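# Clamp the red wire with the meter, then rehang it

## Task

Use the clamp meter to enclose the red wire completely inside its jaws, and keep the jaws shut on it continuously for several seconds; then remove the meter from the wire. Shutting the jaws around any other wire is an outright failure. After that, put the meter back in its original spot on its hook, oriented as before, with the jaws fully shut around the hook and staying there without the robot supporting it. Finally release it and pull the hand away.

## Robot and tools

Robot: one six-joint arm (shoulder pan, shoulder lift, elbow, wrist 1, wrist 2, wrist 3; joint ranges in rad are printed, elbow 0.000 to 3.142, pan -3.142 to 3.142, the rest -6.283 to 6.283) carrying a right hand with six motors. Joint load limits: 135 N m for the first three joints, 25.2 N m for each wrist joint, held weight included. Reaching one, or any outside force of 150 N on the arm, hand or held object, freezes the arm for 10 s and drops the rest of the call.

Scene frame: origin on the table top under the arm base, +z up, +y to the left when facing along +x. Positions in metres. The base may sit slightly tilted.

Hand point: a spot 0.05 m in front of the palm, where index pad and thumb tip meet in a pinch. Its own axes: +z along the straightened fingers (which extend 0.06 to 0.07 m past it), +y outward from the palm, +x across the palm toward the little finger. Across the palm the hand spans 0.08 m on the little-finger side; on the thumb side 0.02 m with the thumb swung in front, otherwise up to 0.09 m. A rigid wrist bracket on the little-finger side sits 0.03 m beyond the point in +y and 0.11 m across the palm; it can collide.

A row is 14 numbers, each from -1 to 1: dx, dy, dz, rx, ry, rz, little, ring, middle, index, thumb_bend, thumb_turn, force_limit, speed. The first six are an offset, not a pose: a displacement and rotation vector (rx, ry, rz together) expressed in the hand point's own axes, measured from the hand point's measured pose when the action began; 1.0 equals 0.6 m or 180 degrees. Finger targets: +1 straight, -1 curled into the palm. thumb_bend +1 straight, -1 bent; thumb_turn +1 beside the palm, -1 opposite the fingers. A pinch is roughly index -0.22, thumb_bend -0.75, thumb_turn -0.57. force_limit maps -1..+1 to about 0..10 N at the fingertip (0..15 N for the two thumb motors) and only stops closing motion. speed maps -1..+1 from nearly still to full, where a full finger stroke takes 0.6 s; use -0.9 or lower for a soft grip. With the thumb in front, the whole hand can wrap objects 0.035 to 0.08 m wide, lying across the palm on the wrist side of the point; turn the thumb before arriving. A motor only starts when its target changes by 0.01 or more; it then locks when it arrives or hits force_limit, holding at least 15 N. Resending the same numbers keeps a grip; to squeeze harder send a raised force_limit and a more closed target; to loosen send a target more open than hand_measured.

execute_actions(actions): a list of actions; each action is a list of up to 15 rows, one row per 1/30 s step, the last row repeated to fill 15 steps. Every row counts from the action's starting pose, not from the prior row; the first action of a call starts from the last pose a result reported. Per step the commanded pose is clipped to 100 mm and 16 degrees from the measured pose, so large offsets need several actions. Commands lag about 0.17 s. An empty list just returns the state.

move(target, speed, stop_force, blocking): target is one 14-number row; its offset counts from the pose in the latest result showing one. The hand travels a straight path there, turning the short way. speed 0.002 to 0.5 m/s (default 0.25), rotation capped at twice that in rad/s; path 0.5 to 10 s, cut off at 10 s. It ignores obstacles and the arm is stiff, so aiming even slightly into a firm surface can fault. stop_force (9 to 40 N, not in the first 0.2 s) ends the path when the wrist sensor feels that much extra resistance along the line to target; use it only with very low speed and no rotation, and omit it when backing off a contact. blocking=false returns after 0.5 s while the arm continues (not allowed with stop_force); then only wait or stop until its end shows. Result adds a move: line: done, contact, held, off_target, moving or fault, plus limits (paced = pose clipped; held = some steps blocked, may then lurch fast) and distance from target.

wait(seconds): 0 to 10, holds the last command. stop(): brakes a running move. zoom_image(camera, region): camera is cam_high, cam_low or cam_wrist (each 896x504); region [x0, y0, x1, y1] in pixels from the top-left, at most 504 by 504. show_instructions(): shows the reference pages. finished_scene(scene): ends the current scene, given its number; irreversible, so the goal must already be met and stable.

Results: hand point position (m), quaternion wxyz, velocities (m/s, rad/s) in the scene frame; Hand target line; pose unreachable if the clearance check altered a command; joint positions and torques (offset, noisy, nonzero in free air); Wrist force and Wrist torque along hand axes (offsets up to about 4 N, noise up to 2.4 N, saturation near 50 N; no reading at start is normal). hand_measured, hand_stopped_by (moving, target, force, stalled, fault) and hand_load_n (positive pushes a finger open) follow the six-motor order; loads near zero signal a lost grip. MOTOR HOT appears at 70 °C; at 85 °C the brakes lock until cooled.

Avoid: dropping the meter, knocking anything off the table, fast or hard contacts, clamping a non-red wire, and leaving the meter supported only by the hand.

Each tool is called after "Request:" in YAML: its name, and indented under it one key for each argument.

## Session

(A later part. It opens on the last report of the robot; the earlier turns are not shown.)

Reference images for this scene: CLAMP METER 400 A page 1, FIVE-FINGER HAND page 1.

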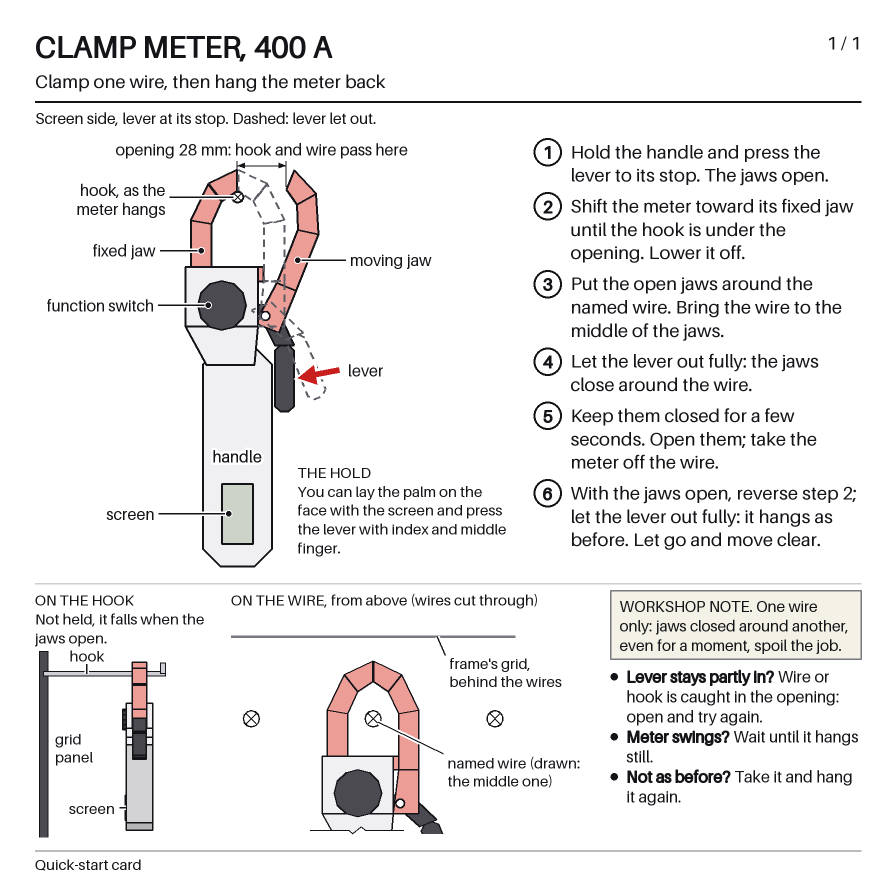

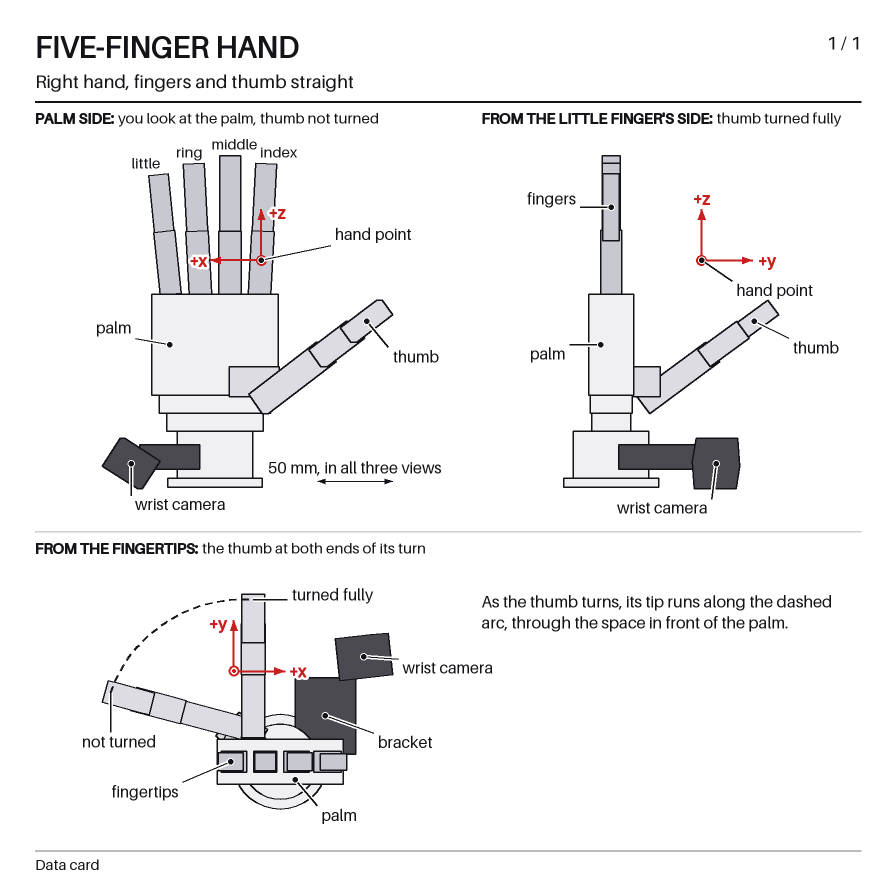

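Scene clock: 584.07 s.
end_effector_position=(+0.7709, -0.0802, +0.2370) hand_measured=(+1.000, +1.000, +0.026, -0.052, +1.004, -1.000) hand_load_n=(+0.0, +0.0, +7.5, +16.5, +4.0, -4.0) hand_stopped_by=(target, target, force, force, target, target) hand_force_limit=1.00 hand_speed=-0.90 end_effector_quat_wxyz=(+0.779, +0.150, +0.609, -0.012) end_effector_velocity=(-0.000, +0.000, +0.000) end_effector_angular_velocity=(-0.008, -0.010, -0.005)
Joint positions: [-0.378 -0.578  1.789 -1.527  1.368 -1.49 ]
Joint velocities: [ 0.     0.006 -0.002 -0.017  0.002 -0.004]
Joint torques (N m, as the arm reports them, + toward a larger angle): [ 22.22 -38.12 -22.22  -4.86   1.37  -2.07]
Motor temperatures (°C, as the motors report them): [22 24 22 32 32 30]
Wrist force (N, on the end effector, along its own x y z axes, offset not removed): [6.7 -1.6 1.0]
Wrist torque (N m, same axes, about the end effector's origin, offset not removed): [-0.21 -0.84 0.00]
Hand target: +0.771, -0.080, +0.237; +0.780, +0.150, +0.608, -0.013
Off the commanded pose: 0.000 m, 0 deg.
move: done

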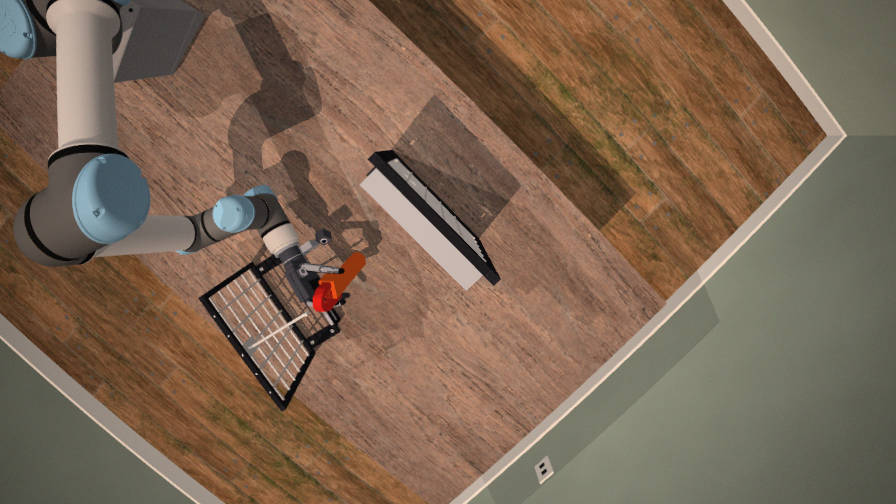

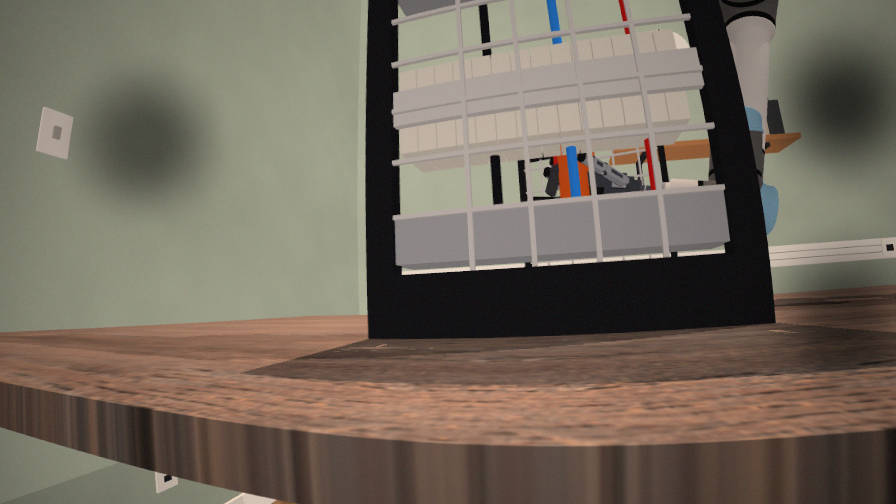

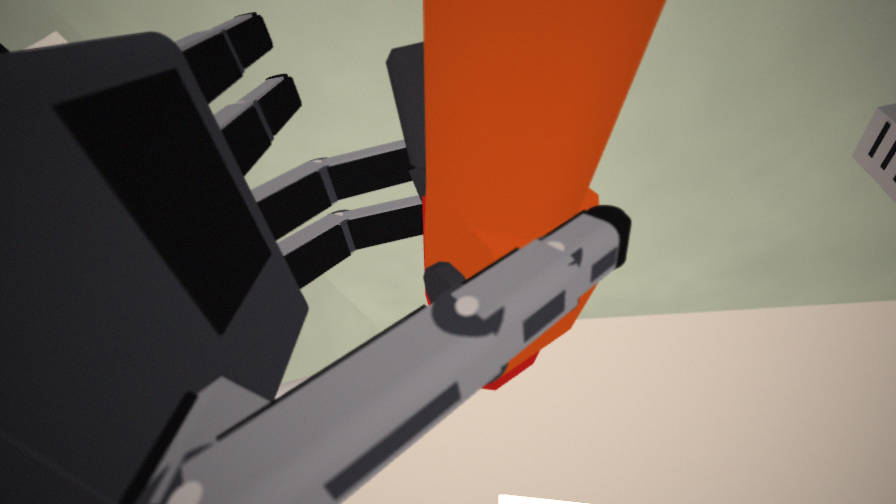

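Request:
move:
  target: [-0.03,0.007,0.022,-0.045,0,0,1,1,-0.98,-1,1,-1,1,-0.9]
  speed: 0.03

Request:
zoom_image:
  camera: "cam_high"
  region: [235,240,365,370]

Request:
zoom_image:
  camera: "cam_low"
  region: [480,0,720,220]

Scene clock: 596.87 s.
end_effector_position=(+0.7795, -0.0823, +0.2576) hand_measured=(+1.000, +1.000, +0.026, -0.052, +1.004, -1.000) hand_load_n=(+0.0, +0.0, +7.5, +16.5, +4.0, -4.0) hand_stopped_by=(target, target, force, force, target, target) hand_force_limit=1.00 hand_speed=-0.90 end_effector_quat_wxyz=(+0.788, +0.095, +0.608, +0.030) end_effector_velocity=(+0.001, +0.002, +0.002) end_effector_angular_velocity=(-0.003, -0.002, +0.017)
Joint positions: [-0.426 -0.614  1.757 -1.476  1.184 -1.471]
Joint velocities: [-0.002 -0.004 -0.004  0.007 -0.02   0.002]
Joint torques (N m, as the arm reports them, + toward a larger angle): [  2.92 -50.61 -24.03  -0.19  -1.96   2.8 ]
Motor temperatures (°C, as the motors report them): [22 24 22 32 32 30]
Wrist force (N, on the end effector, along its own x y z axes, offset not removed): [4.0 -2.4 1.9]
Wrist torque (N m, same axes, about the end effector's origin, offset not removed): [-0.46 -0.24 0.01]
Hand target: +0.780, -0.082, +0.258; +0.788, +0.094, +0.608, +0.031
Off the commanded pose: 0.000 m, 0 deg.
move: done

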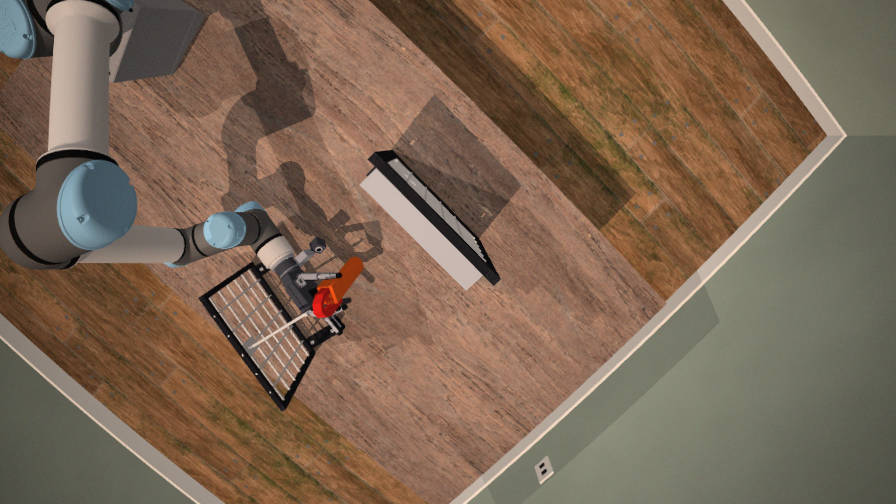

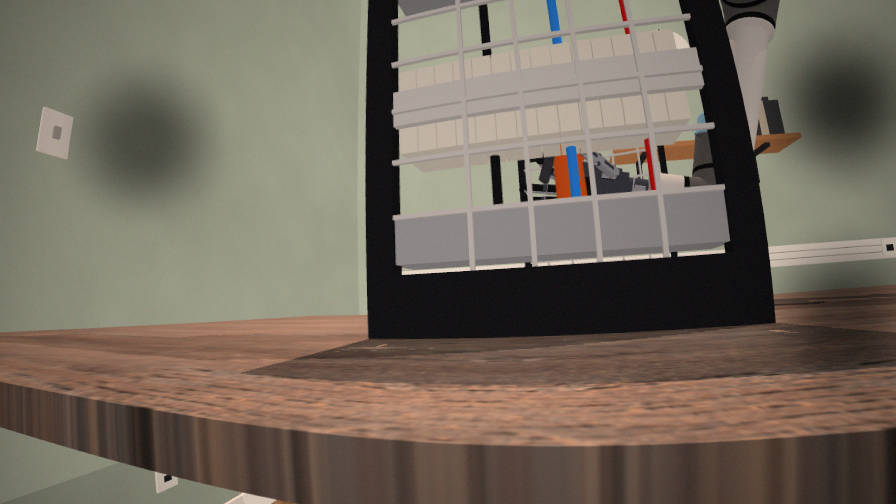

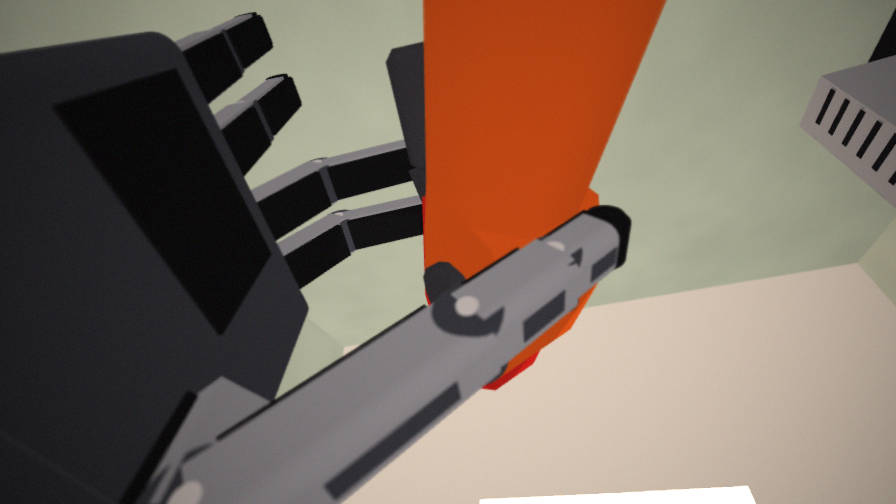

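Region (235, 240, 365, 370) of cam_high's 896x504 image, scaled by 3.877, with more detail than that image has.

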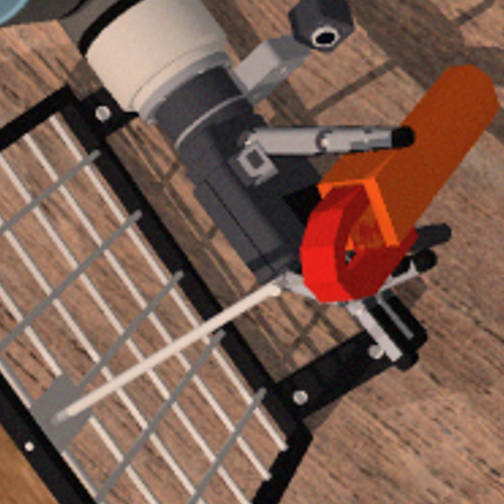

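Region (480, 0, 720, 220) of cam_low's 896x504 image, scaled by 2.100, with more detail than that image has; it fills the top 462 rows of this view, and the rest is white.

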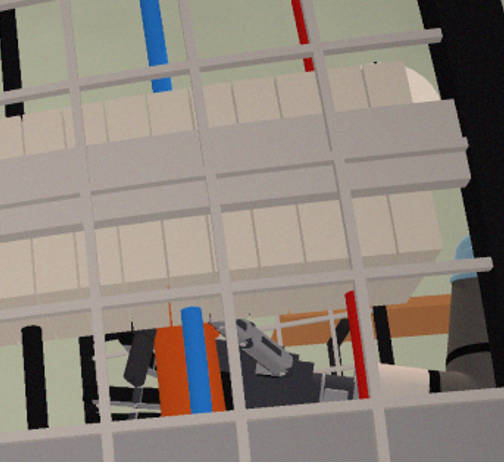

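Request:
move:
  target: [-0.014,-0.057,-0.011,0,0,0,1,1,-0.98,-1,1,-1,1,-0.9]
  speed: 0.01

Request:
zoom_image:
  camera: "cam_high"
  region: [235,240,365,370]

Scene clock: 607.33 s.
end_effector_position=(+0.7687, -0.1162, +0.2577) hand_measured=(+1.000, +1.000, +0.026, -0.052, +1.004, -1.000) hand_load_n=(+0.0, +0.0, +7.5, +16.5, +4.0, -4.0) hand_stopped_by=(target, target, force, force, target, target) hand_force_limit=1.00 hand_speed=-0.90 end_effector_quat_wxyz=(+0.788, +0.095, +0.608, +0.030) end_effector_velocity=(-0.000, -0.003, +0.000) end_effector_angular_velocity=(-0.000, -0.001, -0.001)
Joint positions: [-0.489 -0.632  1.771 -1.482  1.124 -1.448]
Joint velocities: [-0.005 -0.001 -0.001 -0.    -0.004  0.002]
Joint torques (N m, as the arm reports them, + toward a larger angle): [  2.87 -49.97   4.92  -4.55  -1.68   2.91]
Motor temperatures (°C, as the motors report them): [22 24 22 32 32 30]
Wrist force (N, on the end effector, along its own x y z axes, offset not removed): [1.3 -2.4 1.3]
Wrist torque (N m, same axes, about the end effector's origin, offset not removed): [-0.43 0.10 -0.03]
Hand target: +0.769, -0.116, +0.258; +0.788, +0.095, +0.608, +0.030
Off the commanded pose: 0.000 m, 0 deg.
move: done

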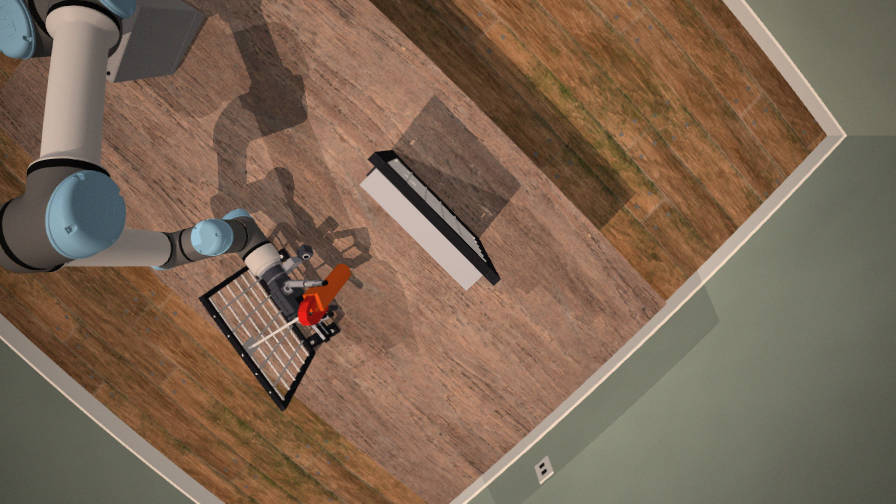

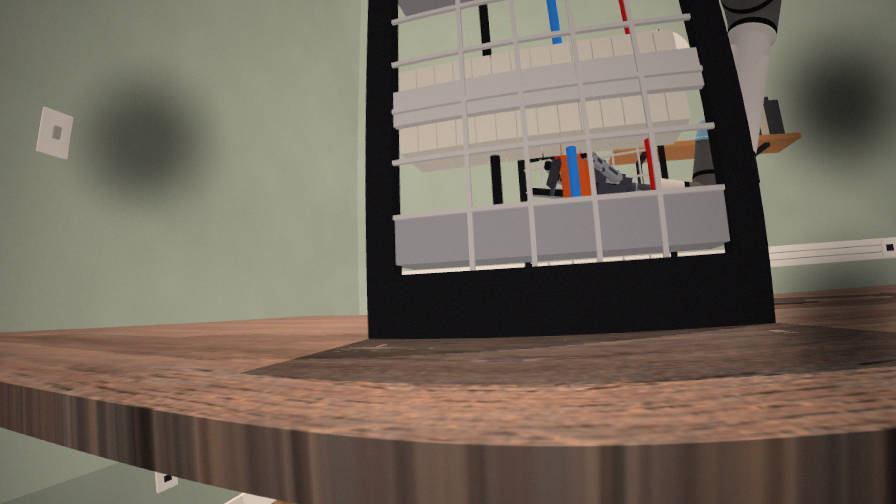

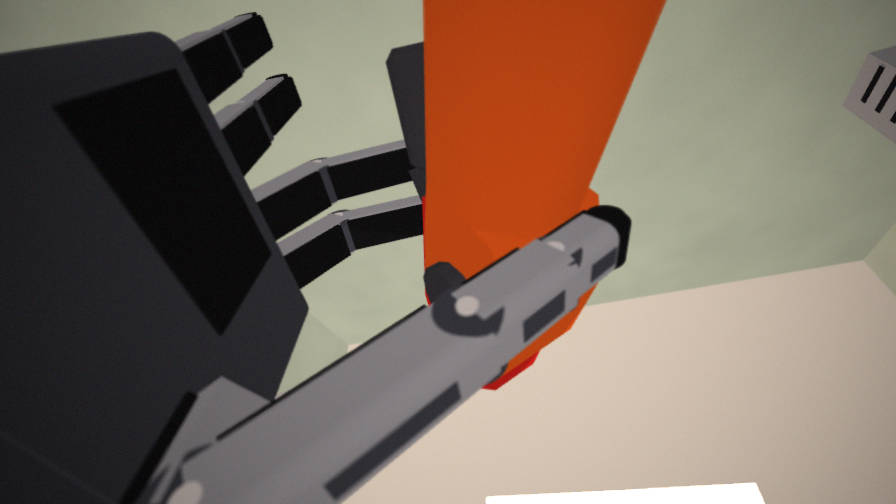

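Region (235, 240, 365, 370) of cam_high's 896x504 image, scaled by 3.877, with more detail than that image has.

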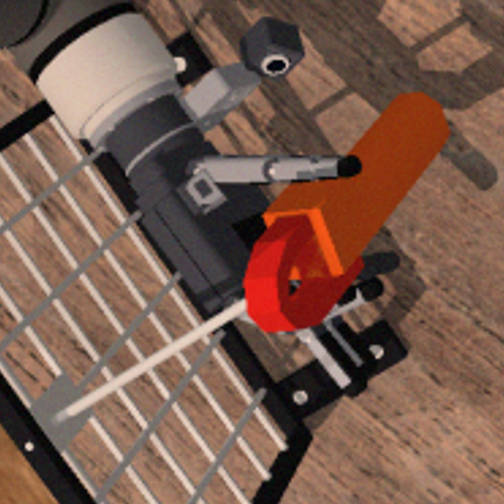

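Continue 18 mm, yawing the wrist slightly away from the panel.

Request:
move:
  target: [-0.007,-0.029,-0.006,0.025,0,0,1,1,-0.98,-1,1,-1,1,-0.9]
  speed: 0.008

Request:
zoom_image:
  camera: "cam_high"
  region: [235,240,365,370]

Scene clock: 619.10 s.
end_effector_position=(+0.7630, -0.1334, +0.2576) hand_measured=(+1.000, +1.000, +0.026, -0.052, +1.004, -1.000) hand_load_n=(+0.0, +0.0, +7.5, +16.5, +4.0, -4.0) hand_stopped_by=(target, target, force, force, target, target) hand_force_limit=1.00 hand_speed=-0.90 end_effector_quat_wxyz=(+0.783, +0.126, +0.609, +0.007) end_effector_velocity=(-0.000, -0.001, -0.000) end_effector_angular_velocity=(+0.001, +0.001, -0.005)
Joint positions: [-0.492 -0.644  1.797 -1.486  1.198 -1.451]
Joint velocities: [-0.    -0.     0.001 -0.     0.005 -0.   ]
Joint torques (N m, as the arm reports them, + toward a larger angle): [  2.48 -49.01   4.82  -4.64   1.58  -2.07]
Motor temperatures (°C, as the motors report them): [22 24 22 32 32 30]
Wrist force (N, on the end effector, along its own x y z axes, offset not removed): [6.2 1.3 -5.0]
Wrist torque (N m, same axes, about the end effector's origin, offset not removed): [0.65 -0.33 0.19]
Hand target: +0.763, -0.134, +0.258; +0.783, +0.126, +0.609, +0.006
Off the commanded pose: 0.000 m, 0 deg.
move: done

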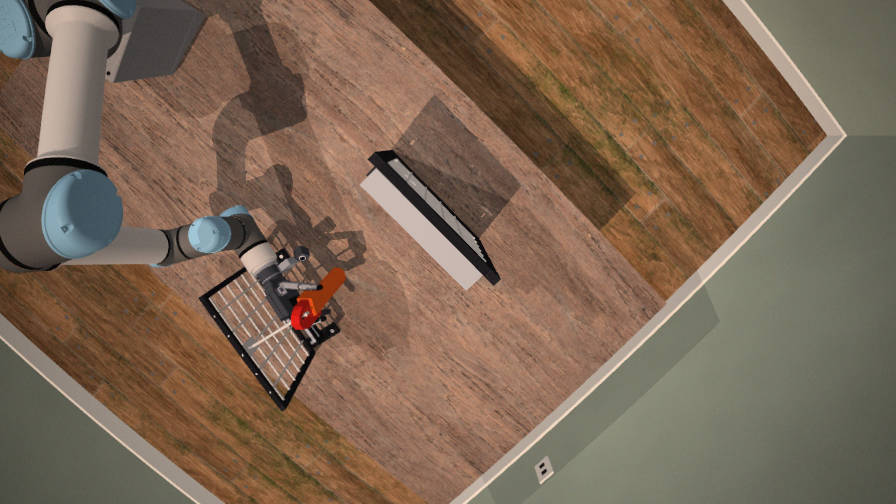

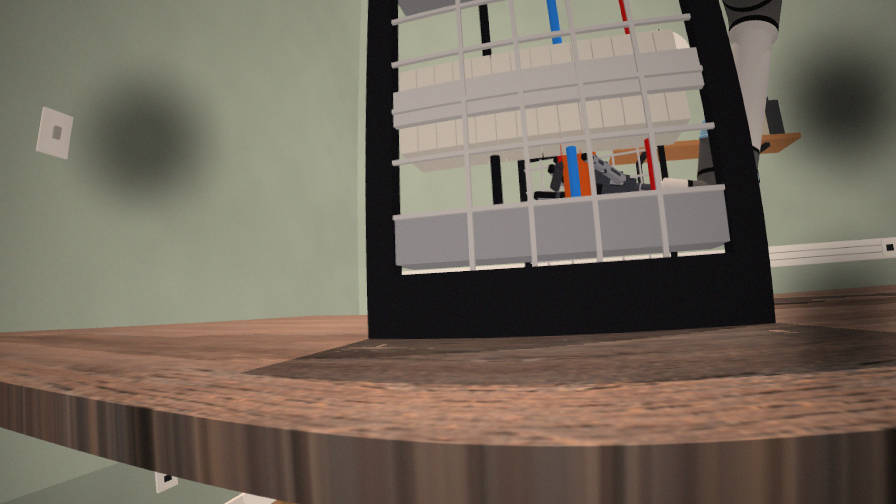

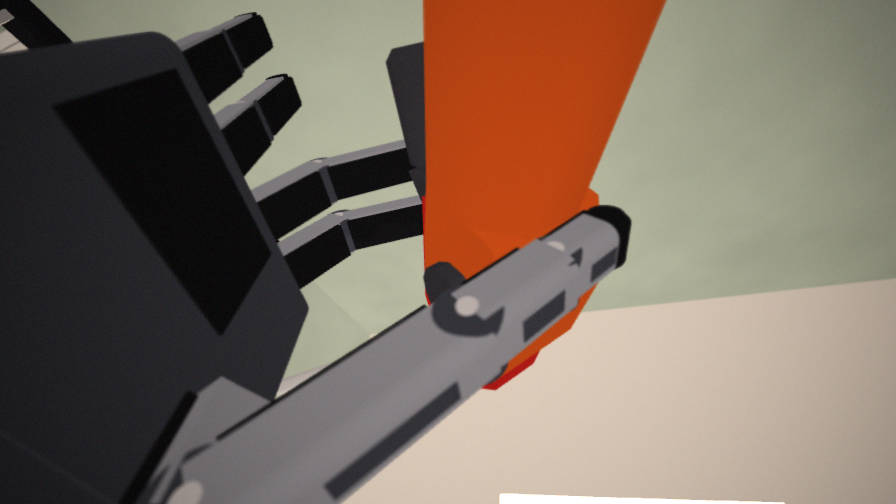

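Region (235, 240, 365, 370) of cam_high's 896x504 image, scaled by 3.877, with more detail than that image has.

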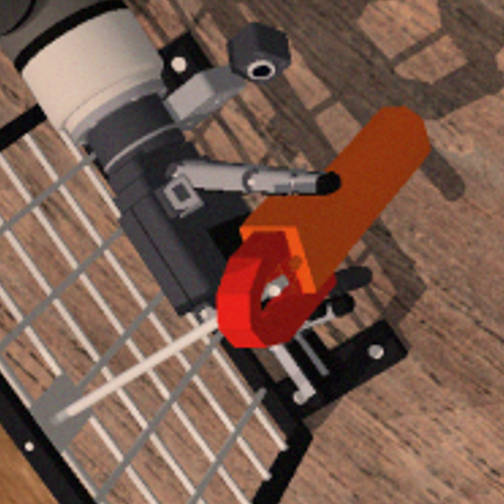

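Threaded. A bit further in and lower; release middle (on lever) first.

Request:
move:
  target: [0.02,-0.013,-0.008,0,0,0,1,1,-0.98,-1,1,-1,1,-0.9]
  speed: 0.005

Request:
zoom_image:
  camera: "cam_high"
  region: [235,240,365,370]

Scene clock: 627.03 s.
end_effector_position=(+0.7605, -0.1381, +0.2436) hand_measured=(+1.000, +1.000, +0.026, -0.052, +1.004, -1.000) hand_load_n=(+0.0, +0.0, +7.0, +17.5, +4.0, -2.5) hand_stopped_by=(target, target, force, force, target, target) hand_force_limit=1.00 hand_speed=-0.90 end_effector_quat_wxyz=(+0.783, +0.126, +0.609, +0.007) end_effector_velocity=(-0.000, -0.001, -0.001) end_effector_angular_velocity=(+0.000, +0.001, -0.001)
Joint positions: [-0.506 -0.616  1.788 -1.508  1.185 -1.446]
Joint velocities: [-0.002  0.002 -0.001 -0.001 -0.001  0.   ]
Joint torques (N m, as the arm reports them, + toward a larger angle): [  2.51 -36.41 -21.34  -4.39  -1.96   2.73]
Motor temperatures (°C, as the motors report them): [22 24 22 32 32 30]
Wrist force (N, on the end effector, along its own x y z axes, offset not removed): [2.4 -2.0 2.9]
Wrist torque (N m, same axes, about the end effector's origin, offset not removed): [-0.38 -0.25 -0.18]
Hand target: +0.760, -0.138, +0.243; +0.783, +0.126, +0.609, +0.007
Off the commanded pose: 0.000 m, 0 deg.
move: done

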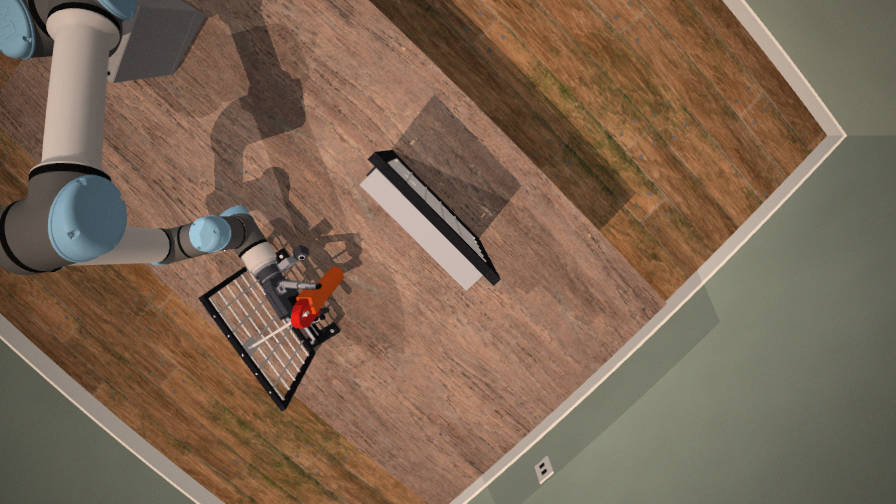

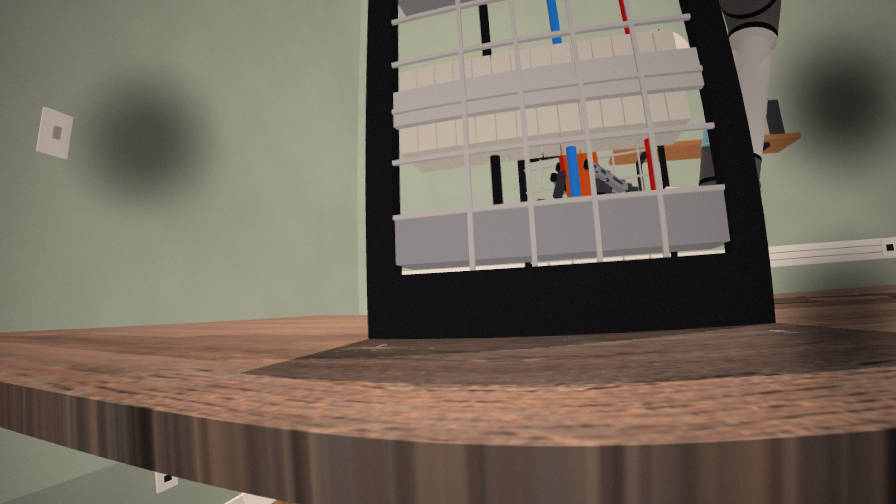

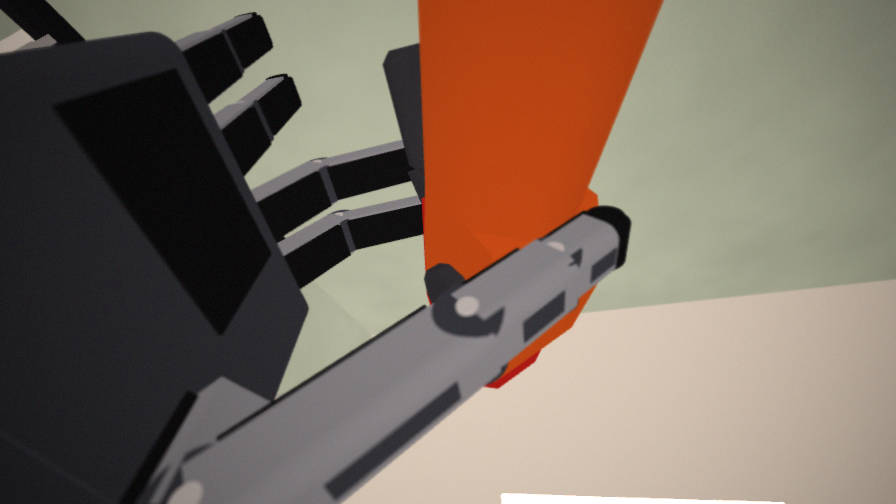

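Region (235, 240, 365, 370) of cam_high's 896x504 image, scaled by 3.877, with more detail than that image has.

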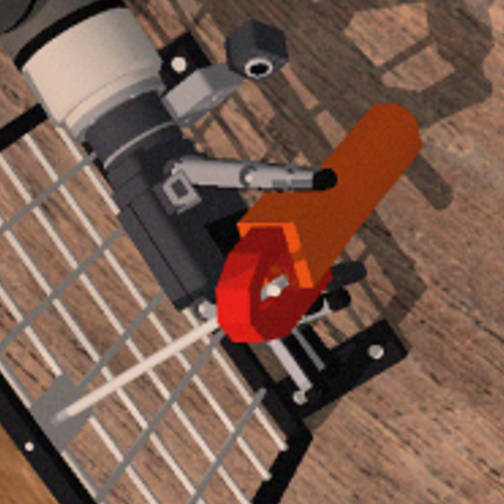

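Contact made. Release.

Request:
move:
  target: [0,0,0,0,0,0,1,1,1,-1,1,-1,1,-0.8]

Request:
move:
  target: [0,0,0,0,0,0,1,1,1,1,1,-1,1,-0.9]

Request:
zoom_image:
  camera: "cam_high"
  region: [235,240,365,370]

Scene clock: 635.60 s.
end_effector_position=(+0.7605, -0.1381, +0.2436) hand_measured=(+1.000, +1.000, +1.000, -0.054, +1.002, -1.000) hand_load_n=(+0.0, +0.0, +0.0, +11.0, +1.5, -5.5) hand_stopped_by=(target, target, target, force, target, target) hand_force_limit=1.00 hand_speed=-0.80 end_effector_quat_wxyz=(+0.783, +0.126, +0.609, +0.007) end_effector_velocity=(+0.000, -0.000, +0.000) end_effector_angular_velocity=(-0.001, -0.001, -0.000)
Joint positions: [-0.506 -0.616  1.788 -1.508  1.185 -1.446]
Joint velocities: [-0.    -0.    -0.    -0.001 -0.    -0.   ]
Joint torques (N m, as the arm reports them, + toward a larger angle): [ 20.95 -49.6    5.9   -0.12   1.39  -2.05]
Motor temperatures (°C, as the motors report them): [22 24 22 32 32 30]
Wrist force (N, on the end effector, along its own x y z axes, offset not removed): [2.1 -0.5 -1.0]
Wrist torque (N m, same axes, about the end effector's origin, offset not removed): [0.04 0.15 -0.15]
Hand target: +0.760, -0.138, +0.244; +0.783, +0.126, +0.609, +0.007
Off the commanded pose: 0.000 m, 0 deg.
move: done

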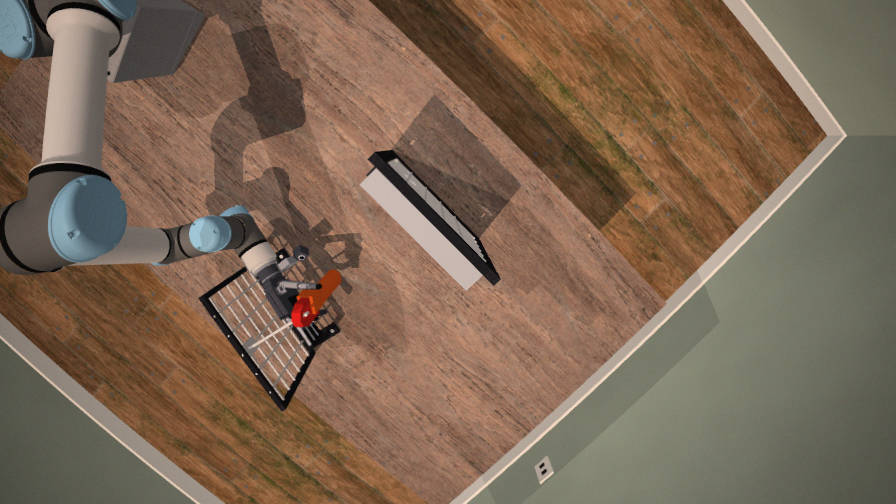

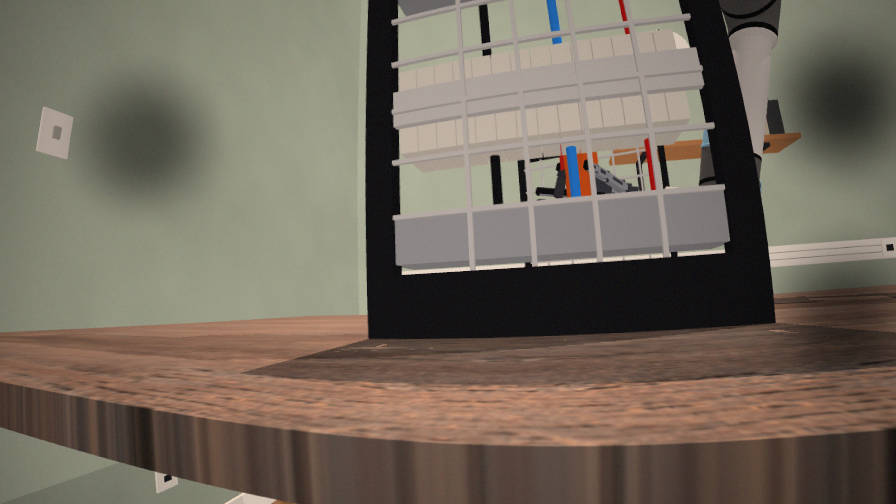

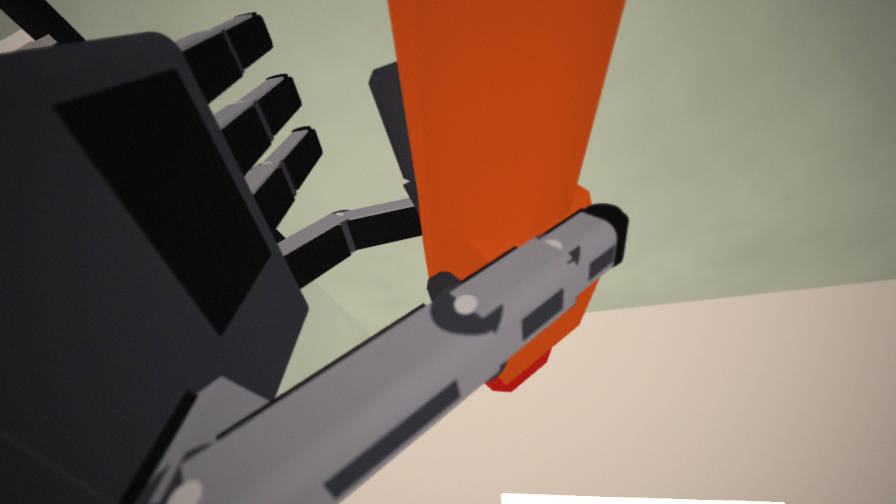

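Scene clock: 640.60 s.
end_effector_position=(+0.7605, -0.1381, +0.2436) hand_measured=(+1.000, +1.000, +1.000, +0.760, +1.000, -1.000) hand_load_n=(+0.0, +0.0, +0.0, +0.0, +0.0, +0.0) hand_stopped_by=(target, target, target, moving, target, target) hand_force_limit=1.00 hand_speed=-0.90 end_effector_quat_wxyz=(+0.783, +0.126, +0.609, +0.007) end_effector_velocity=(+0.000, +0.001, +0.000) end_effector_angular_velocity=(-0.000, -0.000, +0.001)
Joint positions: [-0.506 -0.616  1.788 -1.508  1.185 -1.446]
Joint velocities: [ 0.001 -0.001  0.    -0.    -0.001 -0.   ]
Joint torques (N m, as the arm reports them, + toward a larger angle): [  1.66 -35.65   4.26  -1.01  -1.75  -1.69]
Motor temperatures (°C, as the motors report them): [22 24 22 32 32 30]
Wrist force (N, on the end effector, along its own x y z axes, offset not removed): [1.0 -1.9 0.6]
Wrist torque (N m, same axes, about the end effector's origin, offset not removed): [-0.26 -0.11 -0.02]
Hand target: +0.760, -0.138, +0.244; +0.783, +0.126, +0.609, +0.007
Off the commanded pose: 0.000 m, 0 deg.
move: moving (no rest 5 s after the path's end)

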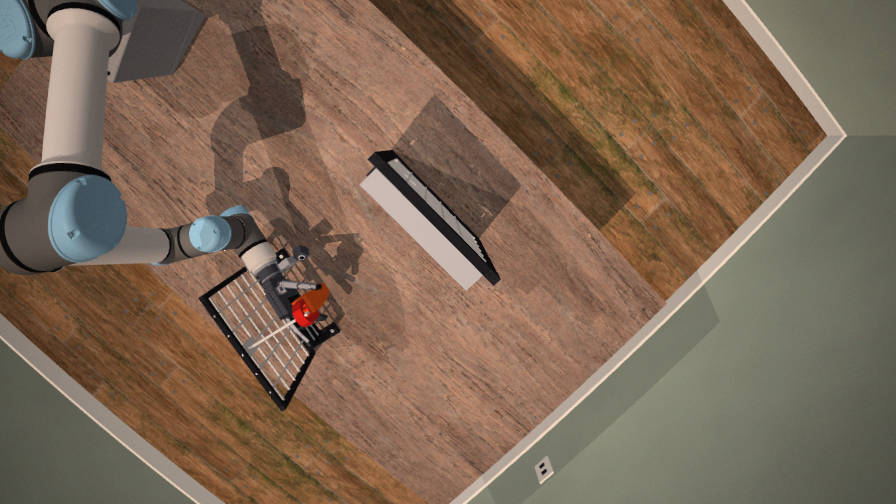

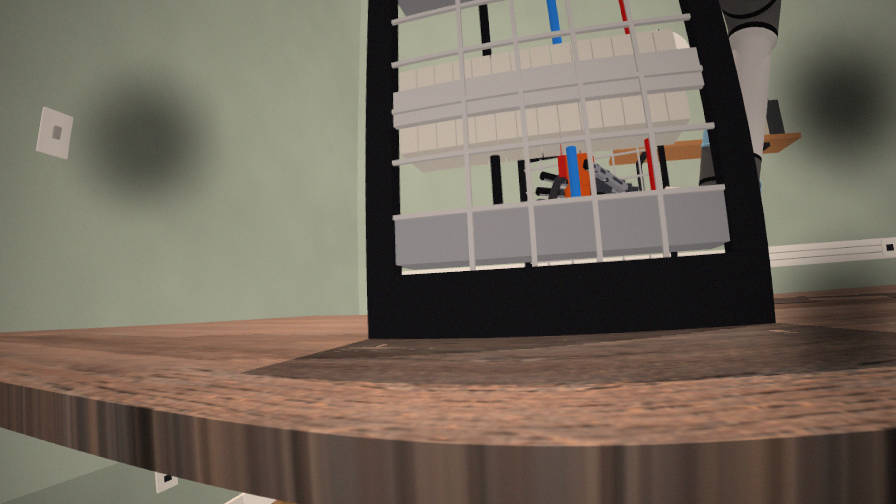

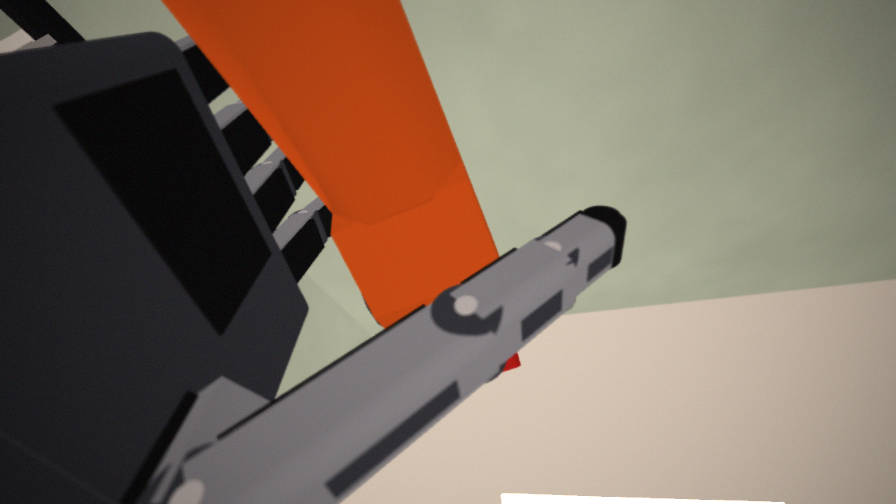

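Region (235, 240, 365, 370) of cam_high's 896x504 image, scaled by 3.877, with more detail than that image has.

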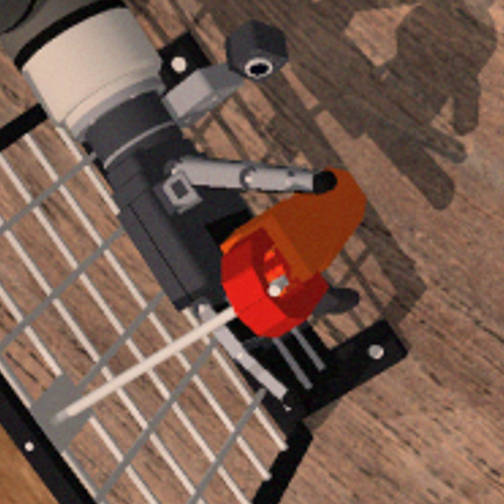

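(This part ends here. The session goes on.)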